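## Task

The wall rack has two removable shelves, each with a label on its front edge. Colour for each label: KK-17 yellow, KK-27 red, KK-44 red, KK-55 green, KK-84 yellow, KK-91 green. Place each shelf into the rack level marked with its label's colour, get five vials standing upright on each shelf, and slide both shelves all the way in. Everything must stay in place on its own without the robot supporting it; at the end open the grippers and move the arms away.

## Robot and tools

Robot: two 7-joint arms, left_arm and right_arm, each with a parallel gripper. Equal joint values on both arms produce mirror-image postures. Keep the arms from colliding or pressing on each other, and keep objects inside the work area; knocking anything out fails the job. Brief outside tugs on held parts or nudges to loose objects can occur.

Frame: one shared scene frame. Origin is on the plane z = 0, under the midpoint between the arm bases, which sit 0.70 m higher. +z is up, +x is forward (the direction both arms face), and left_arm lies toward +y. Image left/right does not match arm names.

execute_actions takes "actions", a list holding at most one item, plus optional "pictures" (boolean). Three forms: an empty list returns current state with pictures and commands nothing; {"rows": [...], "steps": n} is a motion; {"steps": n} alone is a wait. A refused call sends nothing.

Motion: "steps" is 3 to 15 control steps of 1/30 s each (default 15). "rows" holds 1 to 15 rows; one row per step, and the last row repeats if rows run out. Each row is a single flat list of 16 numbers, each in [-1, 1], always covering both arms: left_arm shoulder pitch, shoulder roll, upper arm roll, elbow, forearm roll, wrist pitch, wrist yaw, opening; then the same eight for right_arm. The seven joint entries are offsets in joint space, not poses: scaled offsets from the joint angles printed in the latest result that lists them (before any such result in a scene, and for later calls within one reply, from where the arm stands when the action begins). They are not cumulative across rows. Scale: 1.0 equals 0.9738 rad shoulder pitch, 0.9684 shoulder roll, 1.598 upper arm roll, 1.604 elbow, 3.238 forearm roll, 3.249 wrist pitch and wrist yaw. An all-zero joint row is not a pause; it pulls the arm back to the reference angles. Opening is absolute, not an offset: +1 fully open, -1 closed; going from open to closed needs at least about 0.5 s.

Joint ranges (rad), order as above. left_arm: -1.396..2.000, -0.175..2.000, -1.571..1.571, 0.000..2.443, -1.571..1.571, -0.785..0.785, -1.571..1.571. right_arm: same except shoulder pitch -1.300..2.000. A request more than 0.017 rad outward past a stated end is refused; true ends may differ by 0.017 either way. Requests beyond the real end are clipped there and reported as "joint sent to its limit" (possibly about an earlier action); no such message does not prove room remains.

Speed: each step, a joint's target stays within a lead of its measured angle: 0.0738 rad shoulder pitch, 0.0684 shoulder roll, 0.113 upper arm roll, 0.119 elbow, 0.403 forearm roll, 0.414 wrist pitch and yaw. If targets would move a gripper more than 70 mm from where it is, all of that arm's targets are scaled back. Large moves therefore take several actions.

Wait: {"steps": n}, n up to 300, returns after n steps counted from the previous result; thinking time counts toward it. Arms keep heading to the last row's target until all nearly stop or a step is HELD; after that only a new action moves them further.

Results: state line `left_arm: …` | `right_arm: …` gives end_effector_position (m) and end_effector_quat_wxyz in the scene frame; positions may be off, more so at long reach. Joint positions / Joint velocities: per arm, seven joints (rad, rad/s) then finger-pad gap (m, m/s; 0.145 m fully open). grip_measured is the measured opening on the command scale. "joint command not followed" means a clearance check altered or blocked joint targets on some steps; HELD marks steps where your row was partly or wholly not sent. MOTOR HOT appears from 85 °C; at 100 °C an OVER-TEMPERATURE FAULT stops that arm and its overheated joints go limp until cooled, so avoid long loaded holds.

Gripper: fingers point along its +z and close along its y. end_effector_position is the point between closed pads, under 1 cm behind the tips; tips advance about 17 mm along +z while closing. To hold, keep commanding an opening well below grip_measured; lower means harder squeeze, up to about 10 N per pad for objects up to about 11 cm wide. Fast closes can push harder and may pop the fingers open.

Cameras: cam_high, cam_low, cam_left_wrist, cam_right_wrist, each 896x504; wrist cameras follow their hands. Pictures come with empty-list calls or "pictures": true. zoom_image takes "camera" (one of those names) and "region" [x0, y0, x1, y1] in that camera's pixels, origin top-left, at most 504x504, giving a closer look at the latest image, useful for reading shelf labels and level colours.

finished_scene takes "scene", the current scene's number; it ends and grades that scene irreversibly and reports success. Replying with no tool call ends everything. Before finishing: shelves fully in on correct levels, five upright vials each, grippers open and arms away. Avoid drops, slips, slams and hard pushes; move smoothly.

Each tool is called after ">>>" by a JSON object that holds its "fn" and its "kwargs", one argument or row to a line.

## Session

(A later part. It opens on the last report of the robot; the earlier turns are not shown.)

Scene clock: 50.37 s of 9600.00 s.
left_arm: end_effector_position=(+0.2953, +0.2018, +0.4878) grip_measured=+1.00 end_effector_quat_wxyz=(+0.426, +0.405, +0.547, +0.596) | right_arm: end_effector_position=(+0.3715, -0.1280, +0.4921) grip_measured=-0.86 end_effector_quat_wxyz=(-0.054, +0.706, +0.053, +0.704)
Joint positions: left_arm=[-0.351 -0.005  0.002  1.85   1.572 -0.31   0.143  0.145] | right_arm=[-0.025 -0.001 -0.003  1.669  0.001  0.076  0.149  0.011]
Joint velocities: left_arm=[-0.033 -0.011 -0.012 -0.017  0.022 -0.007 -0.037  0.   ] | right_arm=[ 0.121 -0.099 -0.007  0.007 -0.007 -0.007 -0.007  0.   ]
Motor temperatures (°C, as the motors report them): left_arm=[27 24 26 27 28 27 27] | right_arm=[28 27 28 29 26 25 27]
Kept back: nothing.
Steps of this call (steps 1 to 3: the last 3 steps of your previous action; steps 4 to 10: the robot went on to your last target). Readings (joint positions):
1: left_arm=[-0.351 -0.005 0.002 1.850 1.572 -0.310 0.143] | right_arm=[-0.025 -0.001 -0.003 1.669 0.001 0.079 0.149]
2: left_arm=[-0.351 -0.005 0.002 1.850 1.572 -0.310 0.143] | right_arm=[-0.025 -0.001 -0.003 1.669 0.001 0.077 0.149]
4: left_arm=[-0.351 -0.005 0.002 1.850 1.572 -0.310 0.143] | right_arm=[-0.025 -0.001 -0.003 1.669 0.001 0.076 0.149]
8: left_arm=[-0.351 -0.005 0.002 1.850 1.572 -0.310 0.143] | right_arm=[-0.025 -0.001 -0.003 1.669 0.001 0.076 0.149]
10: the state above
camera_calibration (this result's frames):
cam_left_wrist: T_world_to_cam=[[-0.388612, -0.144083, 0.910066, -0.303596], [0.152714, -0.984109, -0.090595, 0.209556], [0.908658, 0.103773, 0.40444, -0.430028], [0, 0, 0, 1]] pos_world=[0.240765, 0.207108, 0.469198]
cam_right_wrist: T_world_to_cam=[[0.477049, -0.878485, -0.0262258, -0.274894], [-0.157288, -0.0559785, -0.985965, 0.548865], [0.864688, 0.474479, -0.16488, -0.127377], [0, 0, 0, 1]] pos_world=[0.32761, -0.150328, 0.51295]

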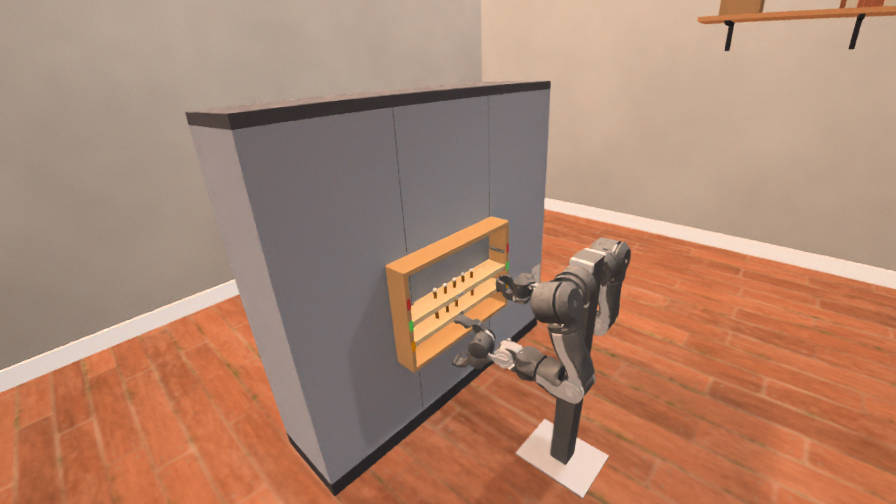

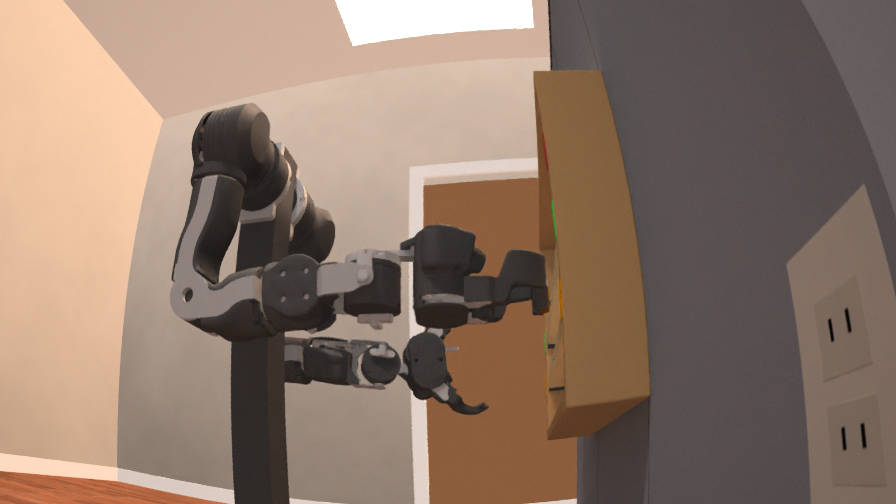

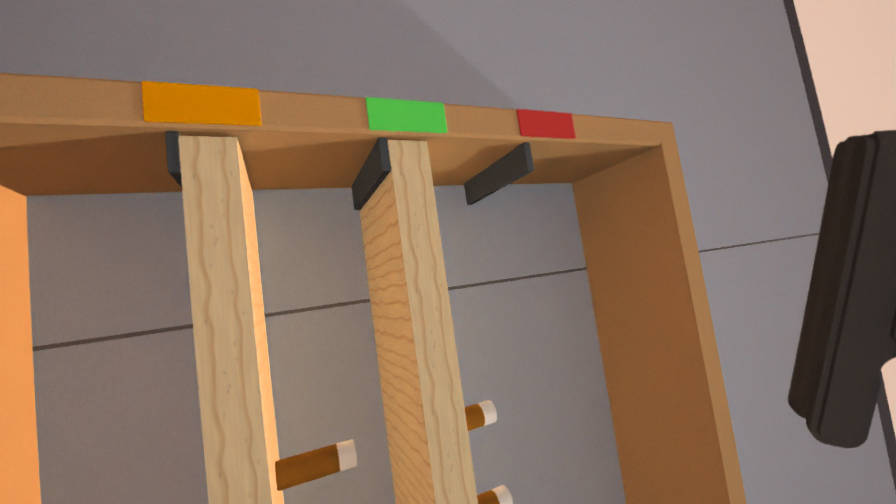

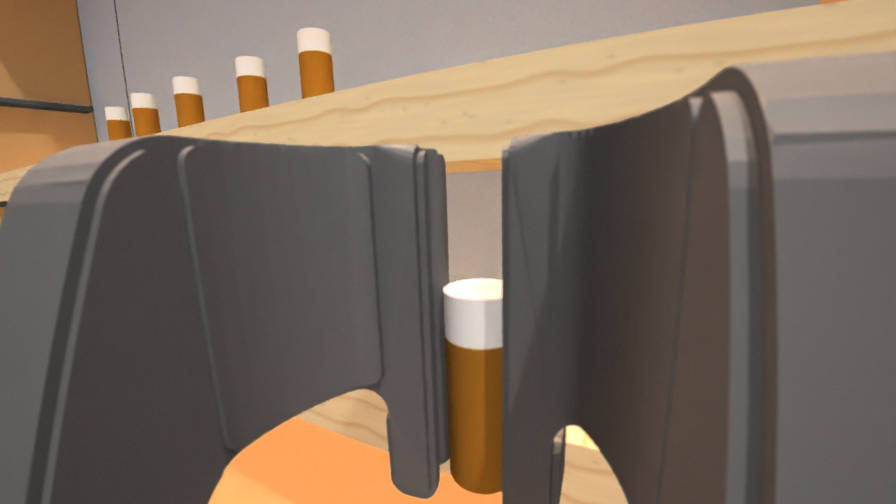

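>>> {"fn": "execute_actions", "kwargs": {
  "actions": [
    {"rows":[[0,0,0,0,0,0,0,1,0,0,0,-0.003,0,0,0,-0.95],[0,0,0,0,0,0,0,1,0,0,0,-0.006,0,0,0,-0.95],[0,0,0,0,0,0,0,1,0.008,0,0,-0.011,0,0,0,-0.95],[0,0,0,0,0,0,0,1,0.016,0,0,-0.016,0,0,0,-0.95],[0,0,0,0,0,0,0,1,0.024,0,0,-0.021,0,0,0,-0.95],[0,0,0,0,0,0,0,1,0.032,0,0,-0.026,0,0,0,-0.95],[0,0,0,0,0,0,0,1,0.04,0,0,-0.031,0,0,0,-0.95]]}
  ],
  "pictures": true
}}

Scene clock: 50.97 s of 9600.00 s.
left_arm: end_effector_position=(+0.2953, +0.2018, +0.4878) grip_measured=+1.00 end_effector_quat_wxyz=(+0.426, +0.405, +0.547, +0.596) | right_arm: end_effector_position=(+0.3805, -0.1280, +0.4901) grip_measured=-0.86 end_effector_quat_wxyz=(-0.054, +0.708, +0.053, +0.702)
Joint positions: left_arm=[-0.351 -0.005  0.002  1.85   1.572 -0.31   0.143  0.145] | right_arm=[ 0.016 -0.001 -0.003  1.622  0.001  0.076  0.149  0.011]
Joint velocities: left_arm=[-0.077 -0.011 -0.002  0.012 -0.007 -0.066  0.022 -0.   ] | right_arm=[ 0.055  0.011  0.007  0.007 -0.037  0.051 -0.007  0.   ]
Motor temperatures (°C, as the motors report them): left_arm=[27 24 26 27 28 27 27] | right_arm=[28 27 28 29 26 25 27]
Steps of this call (steps 1 to 6: the robot went on to your last target; steps 7 to 18: the first 12 steps of this action). Readings (joint positions):
7: left_arm=[-0.351 -0.005 0.002 1.850 1.572 -0.310 0.143] | right_arm=[-0.025 -0.001 -0.003 1.668 0.001 0.076 0.149]
8: left_arm=[-0.351 -0.005 0.002 1.850 1.572 -0.310 0.143] | right_arm=[-0.025 -0.001 -0.003 1.666 0.001 0.076 0.149]
10: left_arm=[-0.351 -0.005 0.002 1.850 1.572 -0.310 0.143] | right_arm=[-0.015 -0.001 -0.003 1.646 0.001 0.076 0.149]
14: left_arm=[-0.351 -0.005 0.002 1.850 1.572 -0.310 0.143] | right_arm=[0.018 -0.001 -0.003 1.622 0.001 0.076 0.149]
18: the state above
camera_calibration (this result's frames):
cam_left_wrist: T_world_to_cam=[[-0.388612, -0.144083, 0.910066, -0.303596], [0.152714, -0.984109, -0.090595, 0.209556], [0.908658, 0.103773, 0.40444, -0.430028], [0, 0, 0, 1]] pos_world=[0.240765, 0.207108, 0.469198]
cam_right_wrist: T_world_to_cam=[[0.476943, -0.878473, -0.0284663, -0.27811], [-0.162173, -0.0561241, -0.985165, 0.549774], [0.863843, 0.474484, -0.169233, -0.133082], [0, 0, 0, 1]] pos_world=[0.336763, -0.150311, 0.511179]

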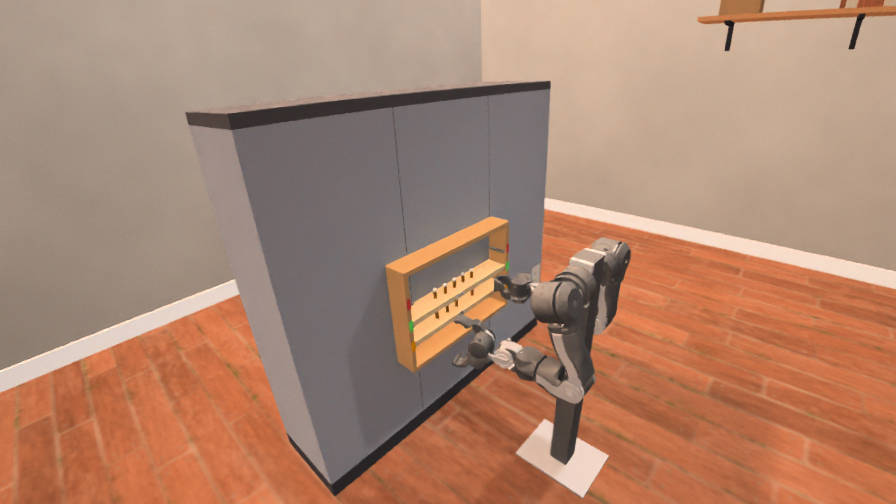

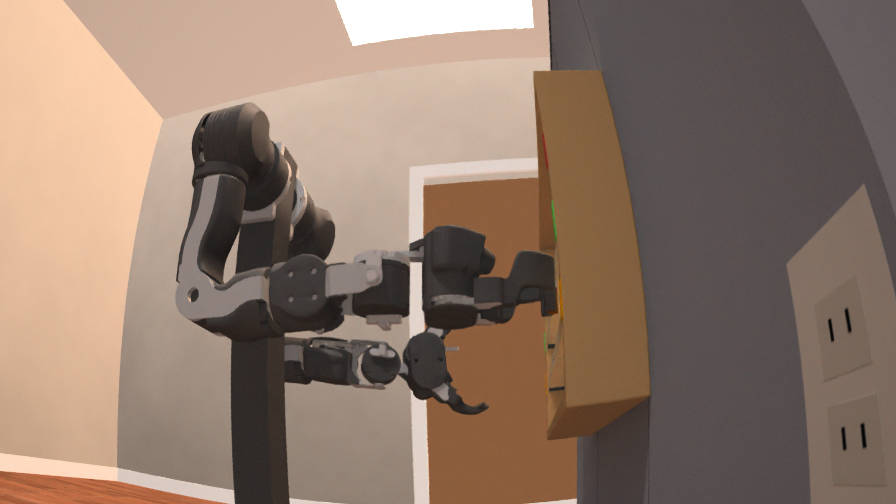

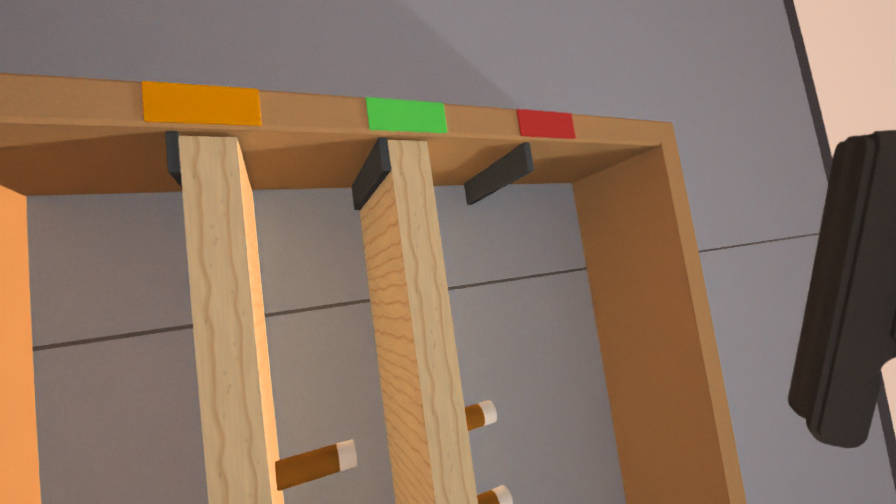

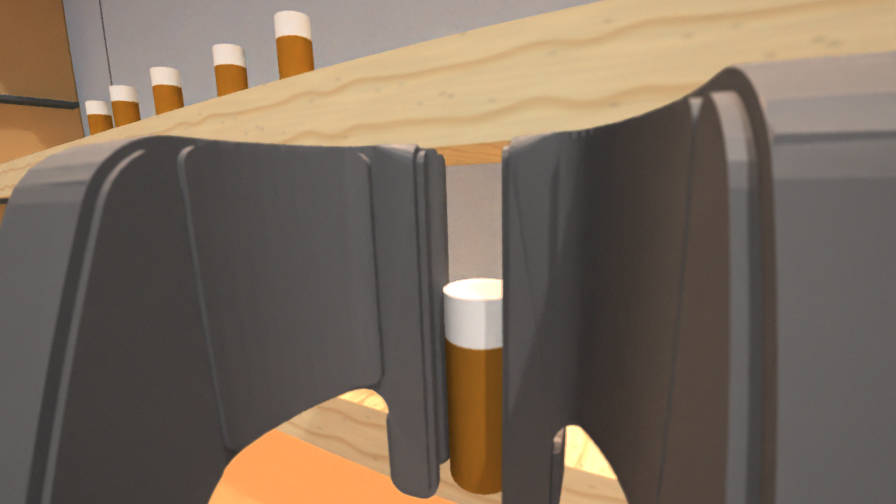

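>>> {"fn": "execute_actions", "kwargs": {
  "actions": [
    {"rows":[[0,0,0,0,0,0,0,1,0.006,0,0,-0.0057,0,0,0,-0.95],[0,0,0,0,0,0,0,1,0.016,0,0,-0.012,0,0,0,-0.95],[0,0,0,0,0,0,0,1,0.028,0,0,-0.0194,0,0,0,-0.95],[0,0,0,0,0,0,0,1,0.04,0,0,-0.0269,0,0,0,-0.95],[0,0,0,0,0,0,0,1,0.052,0,0,-0.0345,0,0,0,-0.95],[0,0,0,0,0,0,0,1,0.064,0,0,-0.0421,0,0,0,-0.95],[0,0,0,0,0,0,0,1,0.076,0,0,-0.0497,0,0,0,-0.95],[0,0,0,0,0,0,0,1,0.088,0,0,-0.0574,0,0,0,-0.95],[0,0,0,0,0,0,0,1,0.1,0,0,-0.0652,0,0,0,-0.95],[0,0,0,0,0,0,0,1,0.112,0,0,-0.073,0,0,0,-0.95],[0,0,0,0,0,0,0,1,0.124,0,0,-0.0809,0,0,0,-0.95],[0,0,0,0,0,0,0,1,0.136,0,0,-0.0888,0,0,0,-0.95],[0,0,0,0,0,0,0,1,0.148,0,0,-0.0968,0,0,0,-0.95],[0,0,0,0,0,0,0,1,0.158,0,0,-0.1035,0,0,0,-0.95],[0,0,0,0,0,0,0,1,0.164,0,0,-0.1075,0,0,0,-0.95]]}
  ]
}}

>>> {"fn": "execute_actions", "kwargs": {
  "actions": [
    {"steps":10}
  ],
  "pictures": true
}}

Scene clock: 51.57 s of 9600.00 s.
left_arm: end_effector_position=(+0.2953, +0.2018, +0.4878) grip_measured=+1.00 end_effector_quat_wxyz=(+0.426, +0.405, +0.547, +0.596) | right_arm: end_effector_position=(+0.4094, -0.1279, +0.4904) grip_measured=-0.86 end_effector_quat_wxyz=(-0.054, +0.709, +0.053, +0.701)
Joint positions: left_arm=[-0.351 -0.005  0.002  1.85   1.572 -0.31   0.143  0.145] | right_arm=[ 0.148 -0.001 -0.003  1.486  0.001  0.075  0.149  0.011]
Joint velocities: left_arm=[-0.033 -0.011  0.007 -0.017 -0.066 -0.007 -0.022  0.   ] | right_arm=[ 0.341 -0.033 -0.002 -0.339  0.007  0.037  0.007 -0.   ]
Motor temperatures (°C, as the motors report them): left_arm=[27 24 26 27 28 27 26] | right_arm=[28 27 28 29 26 25 27]
Steps of this call (steps 1 to 3: the last 3 steps of your previous action; steps 4 to 6: the robot went on to your last target; steps 7 to 18: the first 12 steps of this action). Readings (joint positions):
7: left_arm=[-0.351 -0.005 0.002 1.850 1.572 -0.310 0.143] | right_arm=[0.019 -0.001 -0.003 1.619 0.001 0.076 0.149]
8: left_arm=[-0.351 -0.005 0.002 1.850 1.572 -0.310 0.143] | right_arm=[0.026 -0.001 -0.003 1.609 0.001 0.076 0.149]
10: left_arm=[-0.351 -0.005 0.002 1.850 1.572 -0.310 0.143] | right_arm=[0.054 -0.001 -0.003 1.585 0.001 0.075 0.149]
14: left_arm=[-0.351 -0.005 0.002 1.850 1.572 -0.310 0.143] | right_arm=[0.099 -0.001 -0.003 1.536 0.001 0.075 0.149]
18: the state above

Scene clock: 51.90 s of 9600.00 s.
left_arm: end_effector_position=(+0.2953, +0.2018, +0.4878) grip_measured=+1.00 end_effector_quat_wxyz=(+0.426, +0.405, +0.547, +0.596) | right_arm: end_effector_position=(+0.4159, -0.1279, +0.4907) grip_measured=-0.86 end_effector_quat_wxyz=(-0.054, +0.710, +0.053, +0.700)
Joint positions: left_arm=[-0.351 -0.005  0.002  1.85   1.572 -0.31   0.143  0.145] | right_arm=[ 0.178 -0.001 -0.003  1.453  0.001  0.075  0.149  0.011]
Joint velocities: left_arm=[ 0.011 -0.033  0.002 -0.017  0.007 -0.037  0.007  0.   ] | right_arm=[-0.055  0.011 -0.007  0.007  0.007 -0.022  0.037 -0.   ]
Motor temperatures (°C, as the motors report them): left_arm=[27 24 26 27 28 27 26] | right_arm=[28 27 28 29 26 25 27]
Kept back: nothing.
Steps of this call (steps 1 to 3: the last 3 steps of your previous action; steps 4 to 10: the robot went on to your last target). Readings (joint positions):
1: left_arm=[-0.351 -0.005 0.002 1.850 1.572 -0.310 0.143] | right_arm=[0.160 -0.001 -0.003 1.473 0.001 0.075 0.149]
2: left_arm=[-0.351 -0.005 0.002 1.850 1.572 -0.310 0.143] | right_arm=[0.170 -0.001 -0.003 1.462 0.001 0.075 0.149]
4: left_arm=[-0.351 -0.005 0.002 1.850 1.572 -0.310 0.143] | right_arm=[0.178 -0.001 -0.003 1.454 0.001 0.075 0.149]
8: left_arm=[-0.351 -0.005 0.002 1.850 1.572 -0.310 0.143] | right_arm=[0.178 -0.001 -0.003 1.453 0.001 0.075 0.149]
10: the state above
camera_calibration (this result's frames):
cam_left_wrist: T_world_to_cam=[[-0.388612, -0.144083, 0.910066, -0.303596], [0.152714, -0.984109, -0.090595, 0.209556], [0.908658, 0.103773, 0.40444, -0.430028], [0, 0, 0, 1]] pos_world=[0.240765, 0.207108, 0.469198]
cam_right_wrist: T_world_to_cam=[[0.476801, -0.878455, -0.0312729, -0.293496], [-0.168929, -0.05666, -0.983998, 0.558339], [0.862626, 0.474455, -0.175412, -0.16001], [0, 0, 0, 1]] pos_world=[0.372288, -0.15027, 0.512158]

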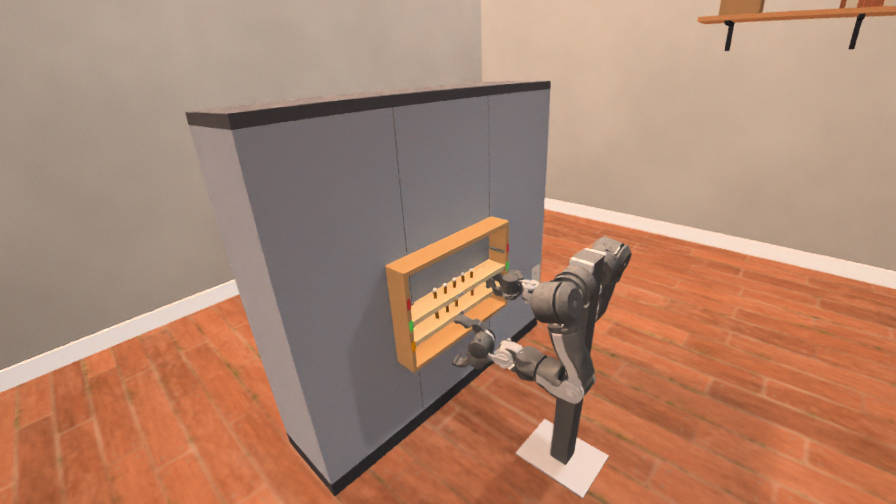

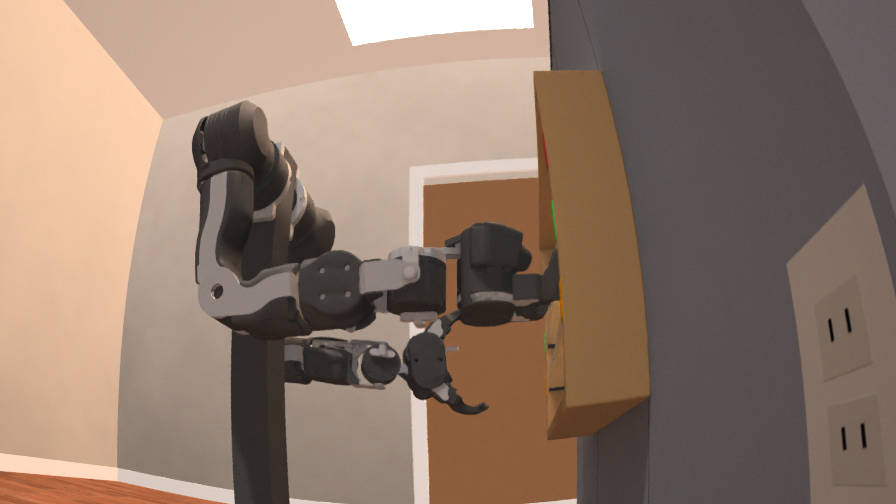

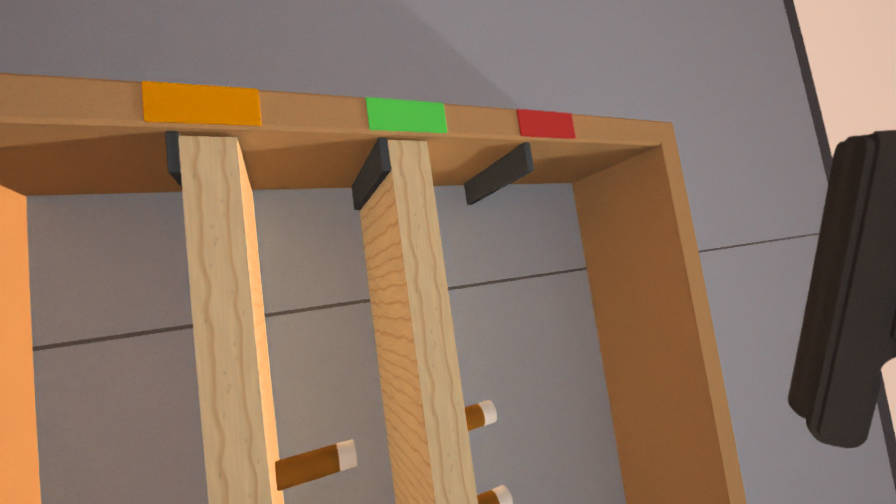

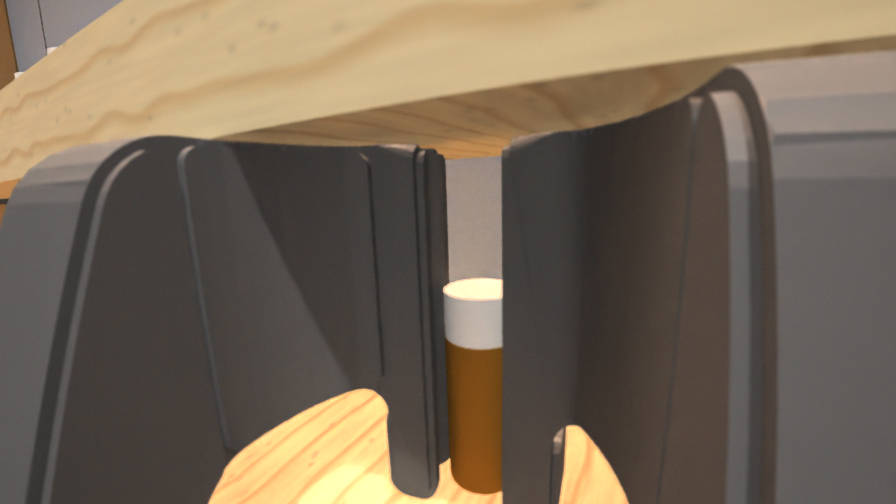

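>>> {"fn": "execute_actions", "kwargs": {
  "actions": [
    {"rows":[[0,0,0,0,0,0,0,1,0,0,0,-0.003,0,0,0,-0.95],[0,0,0,0,0,0,0,1,0,0,0,-0.004,0,0,0,-0.95],[0,0,0,0,0,0,0,1,0,0,0,-0.005,0,0,0,-0.95],[0,0,0,0,0,0,0,1,0,0,0,-0.006,0,0,0,-0.95],[0,0,0,0,0,0,0,1,0,0,0,-0.006,0,0,0,-0.9],[0,0,0,0,0,0,0,1,0,0,0,-0.006,0,0,0,-0.87],[0,0,0,0,0,0,0,1,0,0,0,-0.006,0,0,0,-0.84],[0,0,0,0,0,0,0,1,0,0,0,-0.006,0,0,0,-0.81],[0,0,0,0,0,0,0,1,0,0,0,-0.006,0,0,0,-0.76],[0,0,0,0,0,0,0,1,0,0,0,-0.006,0,0,0,-0.68],[0,0,0,0,0,0,0,1,0,0,0,-0.006,0,0,0,-0.6]]}
  ]
}}

>>> {"fn": "execute_actions", "kwargs": {
  "actions": [
    {"rows":[[0,0,0,0,0,0,0,1,-0.006,0,0,0.007,0,0,0,-0.6],[0,0,0,0,0,0,0,1,-0.018,0,0,0.015,0,0,0,-0.6],[0,0,0,0,0,0,0,1,-0.033,0,0,0.025,0,0,0,-0.6],[0,0,0,0,0,0,0,1,-0.048,0,0,0.035,0,0,0,-0.6],[0,0,0,0,0,0,0,1,-0.064,0,0,0.0453,0,0,0,-0.6],[0,0,0,0,0,0,0,1,-0.08,0,0,0.0557,0,0,0,-0.6],[0,0,0,0,0,0,0,1,-0.096,0,0,0.066,0,0,0,-0.6],[0,0,0,0,0,0,0,1,-0.112,0,0,0.076,0,0,0,-0.6],[0,0,0,0,0,0,0,1,-0.128,0,0,0.086,0,0,0,-0.6],[0,0,0,0,0,0,0,1,-0.146,0,0,0.097,0,0,0,-0.6],[0,0,0,0,0,0,0,1,-0.17,0,0,0.112,0,0,0,-0.6],[0,0,0,0,0,0,0,1,-0.2,0,0,0.13,0,0,0,-0.6],[0,0,0,0,0,0,0,1,-0.24,0,0,0.155,0,0,0,-0.6],[0,0,0,0,0,0,0,1,-0.29,0,0,0.18,0,0,0,-0.6],[0,0,0,0,0,0,0,1,-0.4,0,0,0.24,0,0,0,-0.6]]}
  ]
}}

>>> {"fn": "execute_actions", "kwargs": {
  "actions": [
    {"steps":15}
  ],
  "pictures": true
}}

Scene clock: 52.63 s of 9600.00 s.
left_arm: end_effector_position=(+0.2953, +0.2018, +0.4878) grip_measured=+1.00 end_effector_quat_wxyz=(+0.426, +0.405, +0.547, +0.596) | right_arm: end_effector_position=(+0.4160, -0.1279, +0.4894) grip_measured=-0.60 end_effector_quat_wxyz=(-0.054, +0.711, +0.053, +0.699)
Joint positions: left_arm=[-0.351 -0.005  0.002  1.85   1.572 -0.31   0.143  0.145] | right_arm=[ 0.178 -0.001 -0.003  1.449  0.001  0.073  0.149  0.03 ]
Joint velocities: left_arm=[ 0.011 -0.055 -0.002 -0.002  0.007  0.037 -0.037 -0.   ] | right_arm=[-0.077  0.077  0.002 -0.017  0.022 -0.051  0.007  0.   ]
Motor temperatures (°C, as the motors report them): left_arm=[27 24 26 27 28 27 26] | right_arm=[28 27 28 29 26 25 27]
Steps of this call (steps 1 to 10: the robot went on to your last target; steps 11 to 22: the first 12 steps of this action). Readings (joint positions):
11: left_arm=[-0.351 -0.005 0.002 1.850 1.572 -0.310 0.143] | right_arm=[0.178 -0.001 -0.003 1.453 0.001 0.075 0.149]
12: left_arm=[-0.351 -0.005 0.002 1.850 1.572 -0.310 0.143] | right_arm=[0.178 -0.001 -0.003 1.453 0.001 0.075 0.149]
14: left_arm=[-0.351 -0.005 0.002 1.850 1.572 -0.310 0.143] | right_arm=[0.178 -0.001 -0.003 1.449 0.001 0.074 0.149]
18: left_arm=[-0.351 -0.005 0.002 1.850 1.572 -0.310 0.143] | right_arm=[0.178 -0.001 -0.003 1.449 0.001 0.074 0.149]
22: the state above

Scene clock: 53.13 s of 9600.00 s.
left_arm: end_effector_position=(+0.2953, +0.2018, +0.4878) grip_measured=+1.00 end_effector_quat_wxyz=(+0.426, +0.405, +0.547, +0.596) | right_arm: end_effector_position=(+0.3743, -0.1280, +0.4905) grip_measured=-0.60 end_effector_quat_wxyz=(-0.054, +0.707, +0.053, +0.703)
Joint positions: left_arm=[-0.351 -0.005  0.002  1.85   1.572 -0.31   0.143  0.145] | right_arm=[-0.012 -0.001 -0.003  1.651 -0.     0.074  0.149  0.03 ]
Joint velocities: left_arm=[-0.055  0.011 -0.007  0.002  0.007 -0.081 -0.007  0.   ] | right_arm=[-0.824  0.011 -0.022  0.833 -0.051 -0.095  0.051 -0.   ]
Motor temperatures (°C, as the motors report them): left_arm=[27 24 26 27 28 27 26] | right_arm=[28 27 28 29 26 25 27]
Steps of this call (steps 1 to 3: the last 3 steps of your previous action; steps 4 to 15: the first 12 steps of this action, its rows measured from where the robot was after step 3). Readings (joint positions):
3: left_arm=[-0.351 -0.005 0.002 1.850 1.572 -0.310 0.143] | right_arm=[0.178 -0.001 -0.003 1.449 0.001 0.073 0.149]
4: left_arm=[-0.351 -0.005 0.002 1.850 1.572 -0.310 0.143] | right_arm=[0.176 -0.001 -0.003 1.454 0.001 0.073 0.149]
5: left_arm=[-0.351 -0.005 0.002 1.850 1.572 -0.310 0.143] | right_arm=[0.168 -0.001 -0.003 1.468 0.000 0.074 0.149]
7: left_arm=[-0.351 -0.005 0.002 1.850 1.572 -0.310 0.143] | right_arm=[0.134 -0.001 -0.003 1.500 -0.000 0.075 0.149]
11: left_arm=[-0.351 -0.005 0.002 1.850 1.572 -0.310 0.143] | right_arm=[0.073 -0.001 -0.003 1.567 -0.000 0.074 0.149]
15: the state above

Scene clock: 53.63 s of 9600.00 s.
left_arm: end_effector_position=(+0.2953, +0.2018, +0.4878) grip_measured=+1.00 end_effector_quat_wxyz=(+0.426, +0.405, +0.547, +0.596) | right_arm: end_effector_position=(+0.3312, -0.1281, +0.4899) grip_measured=-0.60 end_effector_quat_wxyz=(-0.054, +0.712, +0.052, +0.698)
Joint positions: left_arm=[-0.351 -0.005  0.002  1.85   1.572 -0.31   0.143  0.145] | right_arm=[-0.21  -0.001 -0.003  1.835  0.     0.074  0.148  0.03 ]
Joint velocities: left_arm=[-0.033  0.077  0.002  0.002  0.007 -0.022 -0.081  0.   ] | right_arm=[ 0.011  0.055 -0.022 -0.002 -0.037 -0.007  0.007 -0.   ]
Motor temperatures (°C, as the motors report them): left_arm=[27 24 26 27 28 27 26] | right_arm=[28 27 28 29 26 25 27]
Kept back: nothing.
Steps of this call (steps 1 to 3: the last 3 steps of your previous action; steps 4 to 15: the robot went on to your last target). Readings (joint positions):
1: left_arm=[-0.351 -0.005 0.002 1.850 1.572 -0.310 0.143] | right_arm=[-0.050 -0.001 -0.003 1.689 -0.000 0.074 0.149]
2: left_arm=[-0.351 -0.005 0.002 1.850 1.572 -0.310 0.143] | right_arm=[-0.097 -0.001 -0.003 1.733 0.000 0.073 0.149]
4: left_arm=[-0.351 -0.005 0.002 1.850 1.572 -0.310 0.143] | right_arm=[-0.223 -0.001 -0.003 1.856 0.001 0.069 0.148]
8: left_arm=[-0.351 -0.005 0.002 1.850 1.572 -0.310 0.143] | right_arm=[-0.208 -0.001 -0.003 1.833 0.000 0.075 0.148]
15: the state above
camera_calibration (this result's frames):
cam_left_wrist: T_world_to_cam=[[-0.388612, -0.144083, 0.910066, -0.303596], [0.152714, -0.984109, -0.090595, 0.209556], [0.908658, 0.103773, 0.40444, -0.430028], [0, 0, 0, 1]] pos_world=[0.240765, 0.207108, 0.469198]
cam_right_wrist: T_world_to_cam=[[0.476008, -0.878763, -0.0345126, -0.251479], [-0.174223, -0.0557617, -0.983126, 0.544613], [0.862011, 0.473989, -0.179644, -0.0847626], [0, 0, 0, 1]] pos_world=[0.287656, -0.150446, 0.511517]

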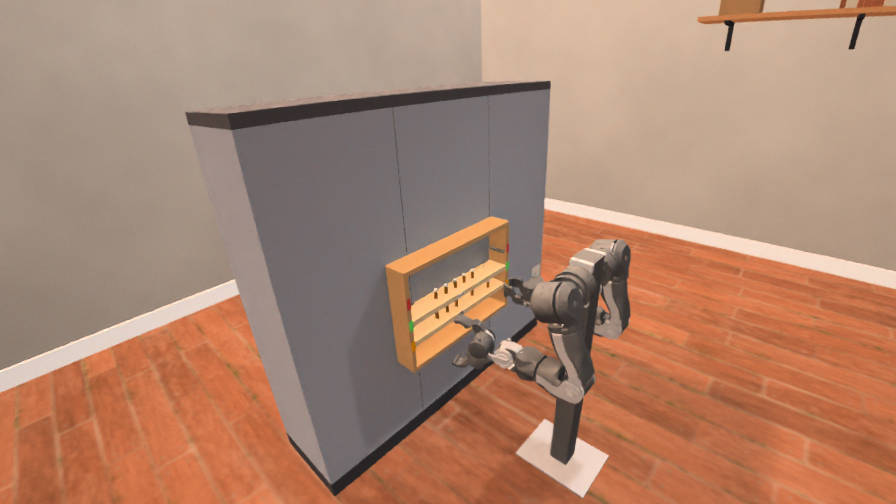

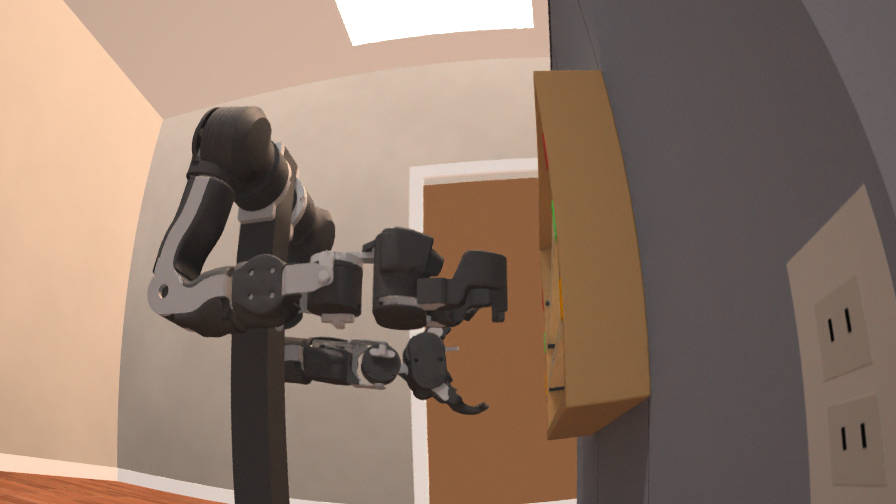

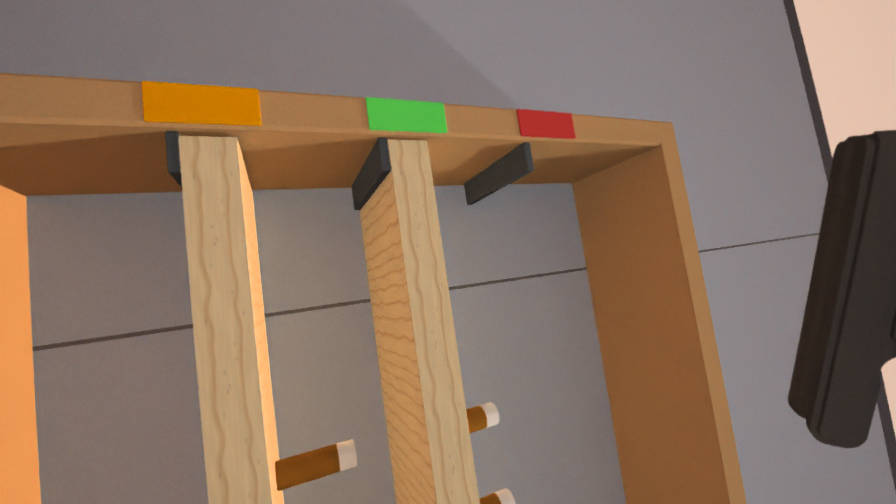

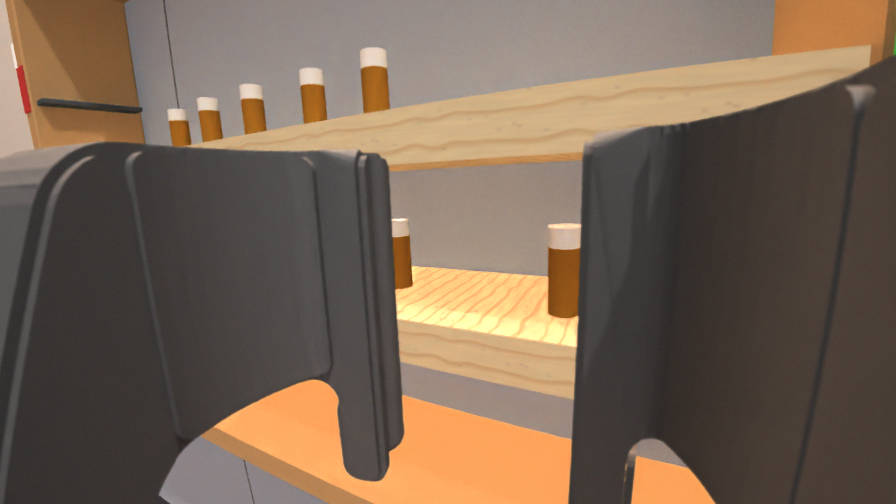

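>>> {"fn": "execute_actions", "kwargs": {
  "actions": [
    {"rows":[[0,0,0,0,0,0,0,1,0.02,0,0,0,0,0,0,-0.8],[0,0,0,0,0,0,0,1,0.05,0,0,0,0,0,0,-1],[0,0,0,0,0,0,0,1,0.08,0,0,-0.015,0,0,0,-1],[0,0,0,0,0,0,0,1,0.11,0,0,-0.032,0,0,0,-1],[0,0,0,0,0,0,0,1,0.14,0,0,-0.05,0,0,0,-1],[0,0,0,0,0,0,0,1,0.165,0,0,-0.065,0,0,0,-1],[0,0,0,0,0,0,0,1,0.185,0,0,-0.077,0,0,0,-1],[0,0,0,0,0,0,0,1,0.2,0,0,-0.086,0,0,0,-1],[0,0,0,0,0,0,0,1,0.212,0,0,-0.093,0,0,0,-1],[0,0,0,0,0,0,0,1,0.224,0,0,-0.1,0,0,0,-1],[0,0,0,0,0,0,0,1,0.236,0,0,-0.107,0,0,0,-1],[0,0,0,0,0,0,0,1,0.248,0,0,-0.114,0,0,0,-1],[0,0,0,0,0,0,0,1,0.26,0,0,-0.121,0,0,0,-1],[0,0,0,0,0,0,0,1,0.272,0,0,-0.128,0,0,0,-1],[0,0,0,0,0,0,0,1,0.284,0,0,-0.135,0,0,0,-1]]}
  ]
}}

>>> {"fn": "execute_actions", "kwargs": {
  "actions": [
    {"steps":10}
  ],
  "pictures": true
}}

Scene clock: 54.33 s of 9600.00 s.
left_arm: end_effector_position=(+0.2953, +0.2018, +0.4878) grip_measured=+1.00 end_effector_quat_wxyz=(+0.426, +0.405, +0.547, +0.596) | right_arm: end_effector_position=(+0.3828, -0.1280, +0.5103) grip_measured=-1.00 end_effector_quat_wxyz=(-0.053, +0.688, +0.054, +0.722)
Joint positions: left_arm=[-0.351 -0.005  0.002  1.85   1.572 -0.31   0.143  0.145] | right_arm=[ 0.032 -0.001 -0.003  1.659  0.001  0.073  0.148  0.   ]
Joint velocities: left_arm=[ 0.055 -0.033 -0.007 -0.002 -0.007 -0.037 -0.066 -0.   ] | right_arm=[ 0.231 -0.033 -0.007 -0.266  0.022  0.037 -0.007  0.   ]
Motor temperatures (°C, as the motors report them): left_arm=[27 24 26 27 28 27 26] | right_arm=[28 27 28 29 26 25 27]
Steps of this call (steps 1 to 9: the robot went on to your last target; steps 10 to 21: the first 12 steps of this action). Readings (joint positions):
10: left_arm=[-0.351 -0.005 0.002 1.850 1.572 -0.310 0.143] | right_arm=[-0.204 -0.001 -0.003 1.835 0.000 0.075 0.148]
11: left_arm=[-0.351 -0.005 0.002 1.850 1.572 -0.310 0.143] | right_arm=[-0.180 -0.001 -0.003 1.833 0.000 0.076 0.148]
13: left_arm=[-0.351 -0.005 0.002 1.850 1.572 -0.310 0.143] | right_arm=[-0.094 -0.001 -0.003 1.796 0.001 0.072 0.148]
17: left_arm=[-0.351 -0.005 0.002 1.850 1.572 -0.310 0.143] | right_arm=[-0.021 -0.001 -0.003 1.700 0.001 0.073 0.148]
21: the state above

Scene clock: 54.67 s of 9600.00 s.
left_arm: end_effector_position=(+0.2953, +0.2018, +0.4878) grip_measured=+1.00 end_effector_quat_wxyz=(+0.426, +0.405, +0.547, +0.596) | right_arm: end_effector_position=(+0.3878, -0.1279, +0.5092) grip_measured=-1.00 end_effector_quat_wxyz=(-0.053, +0.686, +0.055, +0.723)
Joint positions: left_arm=[-0.351 -0.005  0.002  1.85   1.572 -0.31   0.143  0.145] | right_arm=[ 0.054 -0.001 -0.003  1.628  0.001  0.058  0.149  0.   ]
Joint velocities: left_arm=[ 0.011 -0.077  0.002 -0.002 -0.037  0.007  0.007 -0.   ] | right_arm=[ 0.121  0.033  0.007 -0.002  0.007  0.007 -0.007 -0.   ]
Motor temperatures (°C, as the motors report them): left_arm=[27 24 26 27 28 27 26] | right_arm=[28 27 28 29 26 25 27]
Kept back: nothing.
Steps of this call (steps 1 to 3: the last 3 steps of your previous action; steps 4 to 10: the robot went on to your last target). Readings (joint positions):
1: left_arm=[-0.351 -0.005 0.002 1.850 1.572 -0.310 0.143] | right_arm=[0.042 -0.001 -0.003 1.647 0.001 0.073 0.148]
2: left_arm=[-0.351 -0.005 0.002 1.850 1.572 -0.310 0.143] | right_arm=[0.052 -0.001 -0.003 1.636 0.001 0.071 0.148]
4: left_arm=[-0.351 -0.005 0.002 1.850 1.572 -0.310 0.143] | right_arm=[0.054 -0.001 -0.003 1.628 0.001 0.060 0.149]
8: left_arm=[-0.351 -0.005 0.002 1.850 1.572 -0.310 0.143] | right_arm=[0.054 -0.001 -0.003 1.628 0.001 0.058 0.149]
10: the state above
camera_calibration (this result's frames):
cam_left_wrist: T_world_to_cam=[[-0.388612, -0.144083, 0.910066, -0.303596], [0.152714, -0.984109, -0.090595, 0.209556], [0.908658, 0.103773, 0.40444, -0.430028], [0, 0, 0, 1]] pos_world=[0.240765, 0.207108, 0.469198]
cam_right_wrist: T_world_to_cam=[[0.478144, -0.878281, -0.000246608, -0.295783], [-0.102893, -0.0557371, -0.99313, 0.550944], [0.872233, 0.474885, -0.117019, -0.165926], [0, 0, 0, 1]] pos_world=[0.342841, -0.150277, 0.527669]

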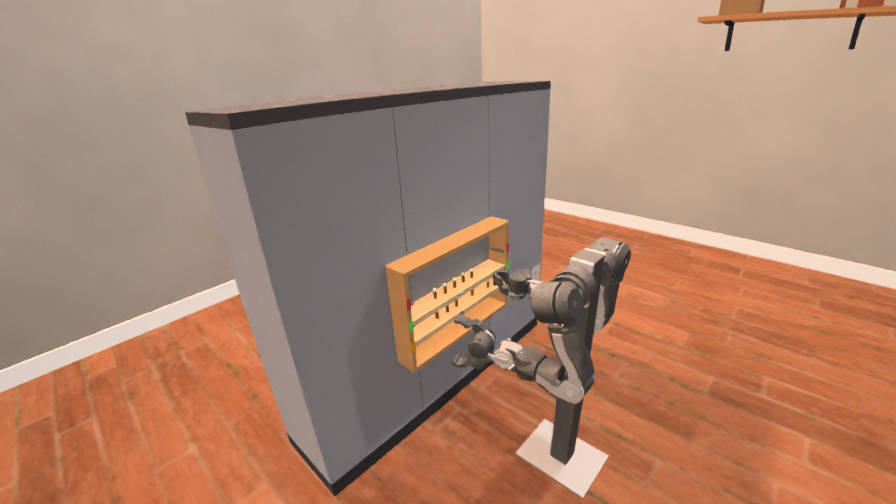

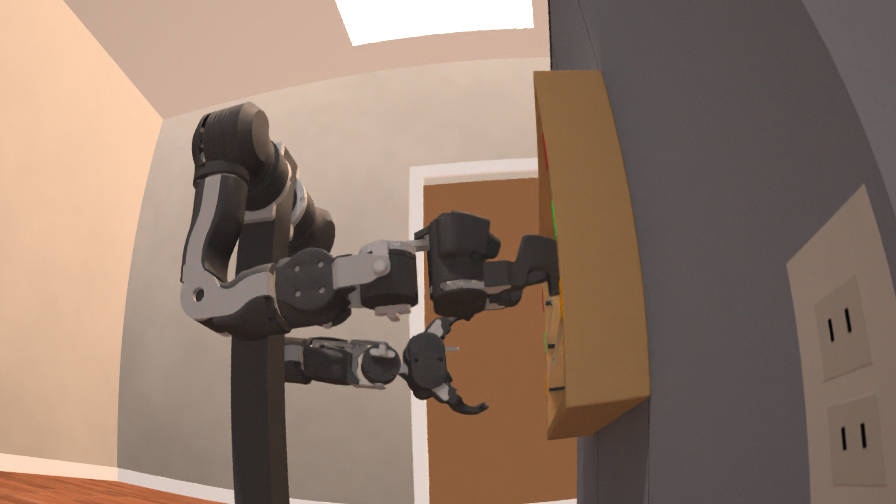

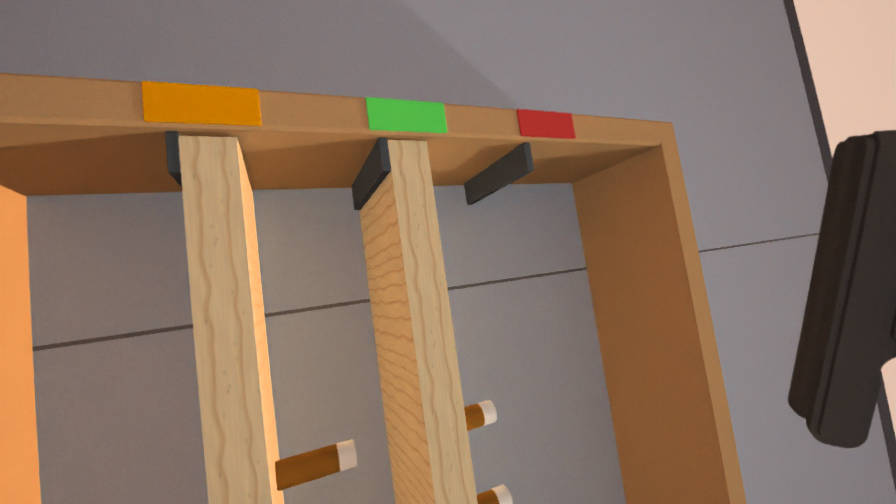

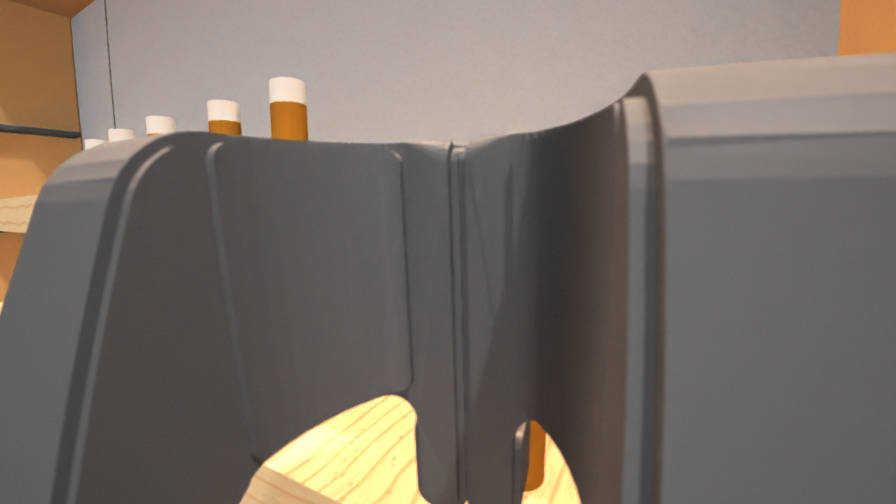

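>>> {"fn": "execute_actions", "kwargs": {
  "actions": [
    {"rows":[[0,0,0,0,0,0,0,1,-0.02,0,0,0.01,0,0,0,-1],[0,0,0,0,0,0,0,1,-0.06,0,0,0.03,0,0,0,-1],[0,0,0,0,0,0,0,1,-0.11,0,0,0.06,0,0,0,-1],[0,0,0,0,0,0,0,1,-0.16,0,0,0.08,0,0,0,-1],[0,0,0,0,0,0,0,1,-0.21,0,0,0.1,0,0,0,-1],[0,0,0,0,0,0,0,1,-0.26,0,0,0.12,0,0,0,-1],[0,0,0,0,0,0,0,1,-0.31,0,0,0.135,0,0,0,-1],[0,0,0,0,0,0,0,1,-0.35,0,0,0.145,0,0,0,-1],[0,0,0,0,0,0,0,1,-0.38,0,0,0.15,0,0,0,-1],[0,0,0,0,0,0,0,1,-0.4,0,0,0.15,0,0,0,-1]]}
  ]
}}

>>> {"fn": "finished_scene", "kwargs": {
  "scene": 1
}}

Scene clock: 55.20 s of 9600.00 s.
left_arm: end_effector_position=(+0.2953, +0.2018, +0.4878) grip_measured=+1.00 end_effector_quat_wxyz=(+0.426, +0.405, +0.547, +0.596) | right_arm: end_effector_position=(+0.3024, -0.1280, +0.4625) grip_measured=-1.00 end_effector_quat_wxyz=(-0.057, +0.741, +0.050, +0.667)
Joint positions: left_arm=[-0.351 -0.005  0.002  1.85   1.572 -0.31   0.143  0.145] | right_arm=[-0.342 -0.001 -0.003  1.867  0.001  0.06   0.149  0.   ]
Joint velocities: left_arm=[-0.011 -0.055 -0.002 -0.002 -0.037  0.037 -0.022  0.   ] | right_arm=[ 0.341  0.077  0.002 -0.002  0.022  0.051  0.007  0.   ]
Motor temperatures (°C, as the motors report them): left_arm=[27 24 26 27 28 27 26] | right_arm=[28 27 28 29 26 25 27]
Steps of this call (steps 1 to 4: the robot went on to your last target; steps 5 to 16: the first 12 steps of this action). Readings (joint positions):
5: left_arm=[-0.351 -0.005 0.002 1.850 1.572 -0.310 0.143] | right_arm=[0.043 -0.001 -0.003 1.639 0.001 0.058 0.149]
6: left_arm=[-0.351 -0.005 0.002 1.850 1.572 -0.310 0.143] | right_arm=[0.012 -0.001 -0.003 1.669 0.001 0.058 0.149]
8: left_arm=[-0.351 -0.005 0.002 1.850 1.572 -0.310 0.143] | right_arm=[-0.101 -0.001 -0.003 1.758 0.001 0.055 0.149]
12: left_arm=[-0.351 -0.005 0.002 1.850 1.572 -0.310 0.143] | right_arm=[-0.290 -0.001 -0.003 1.859 0.001 0.058 0.149]
16: the state above

The scene is finished: the task was done.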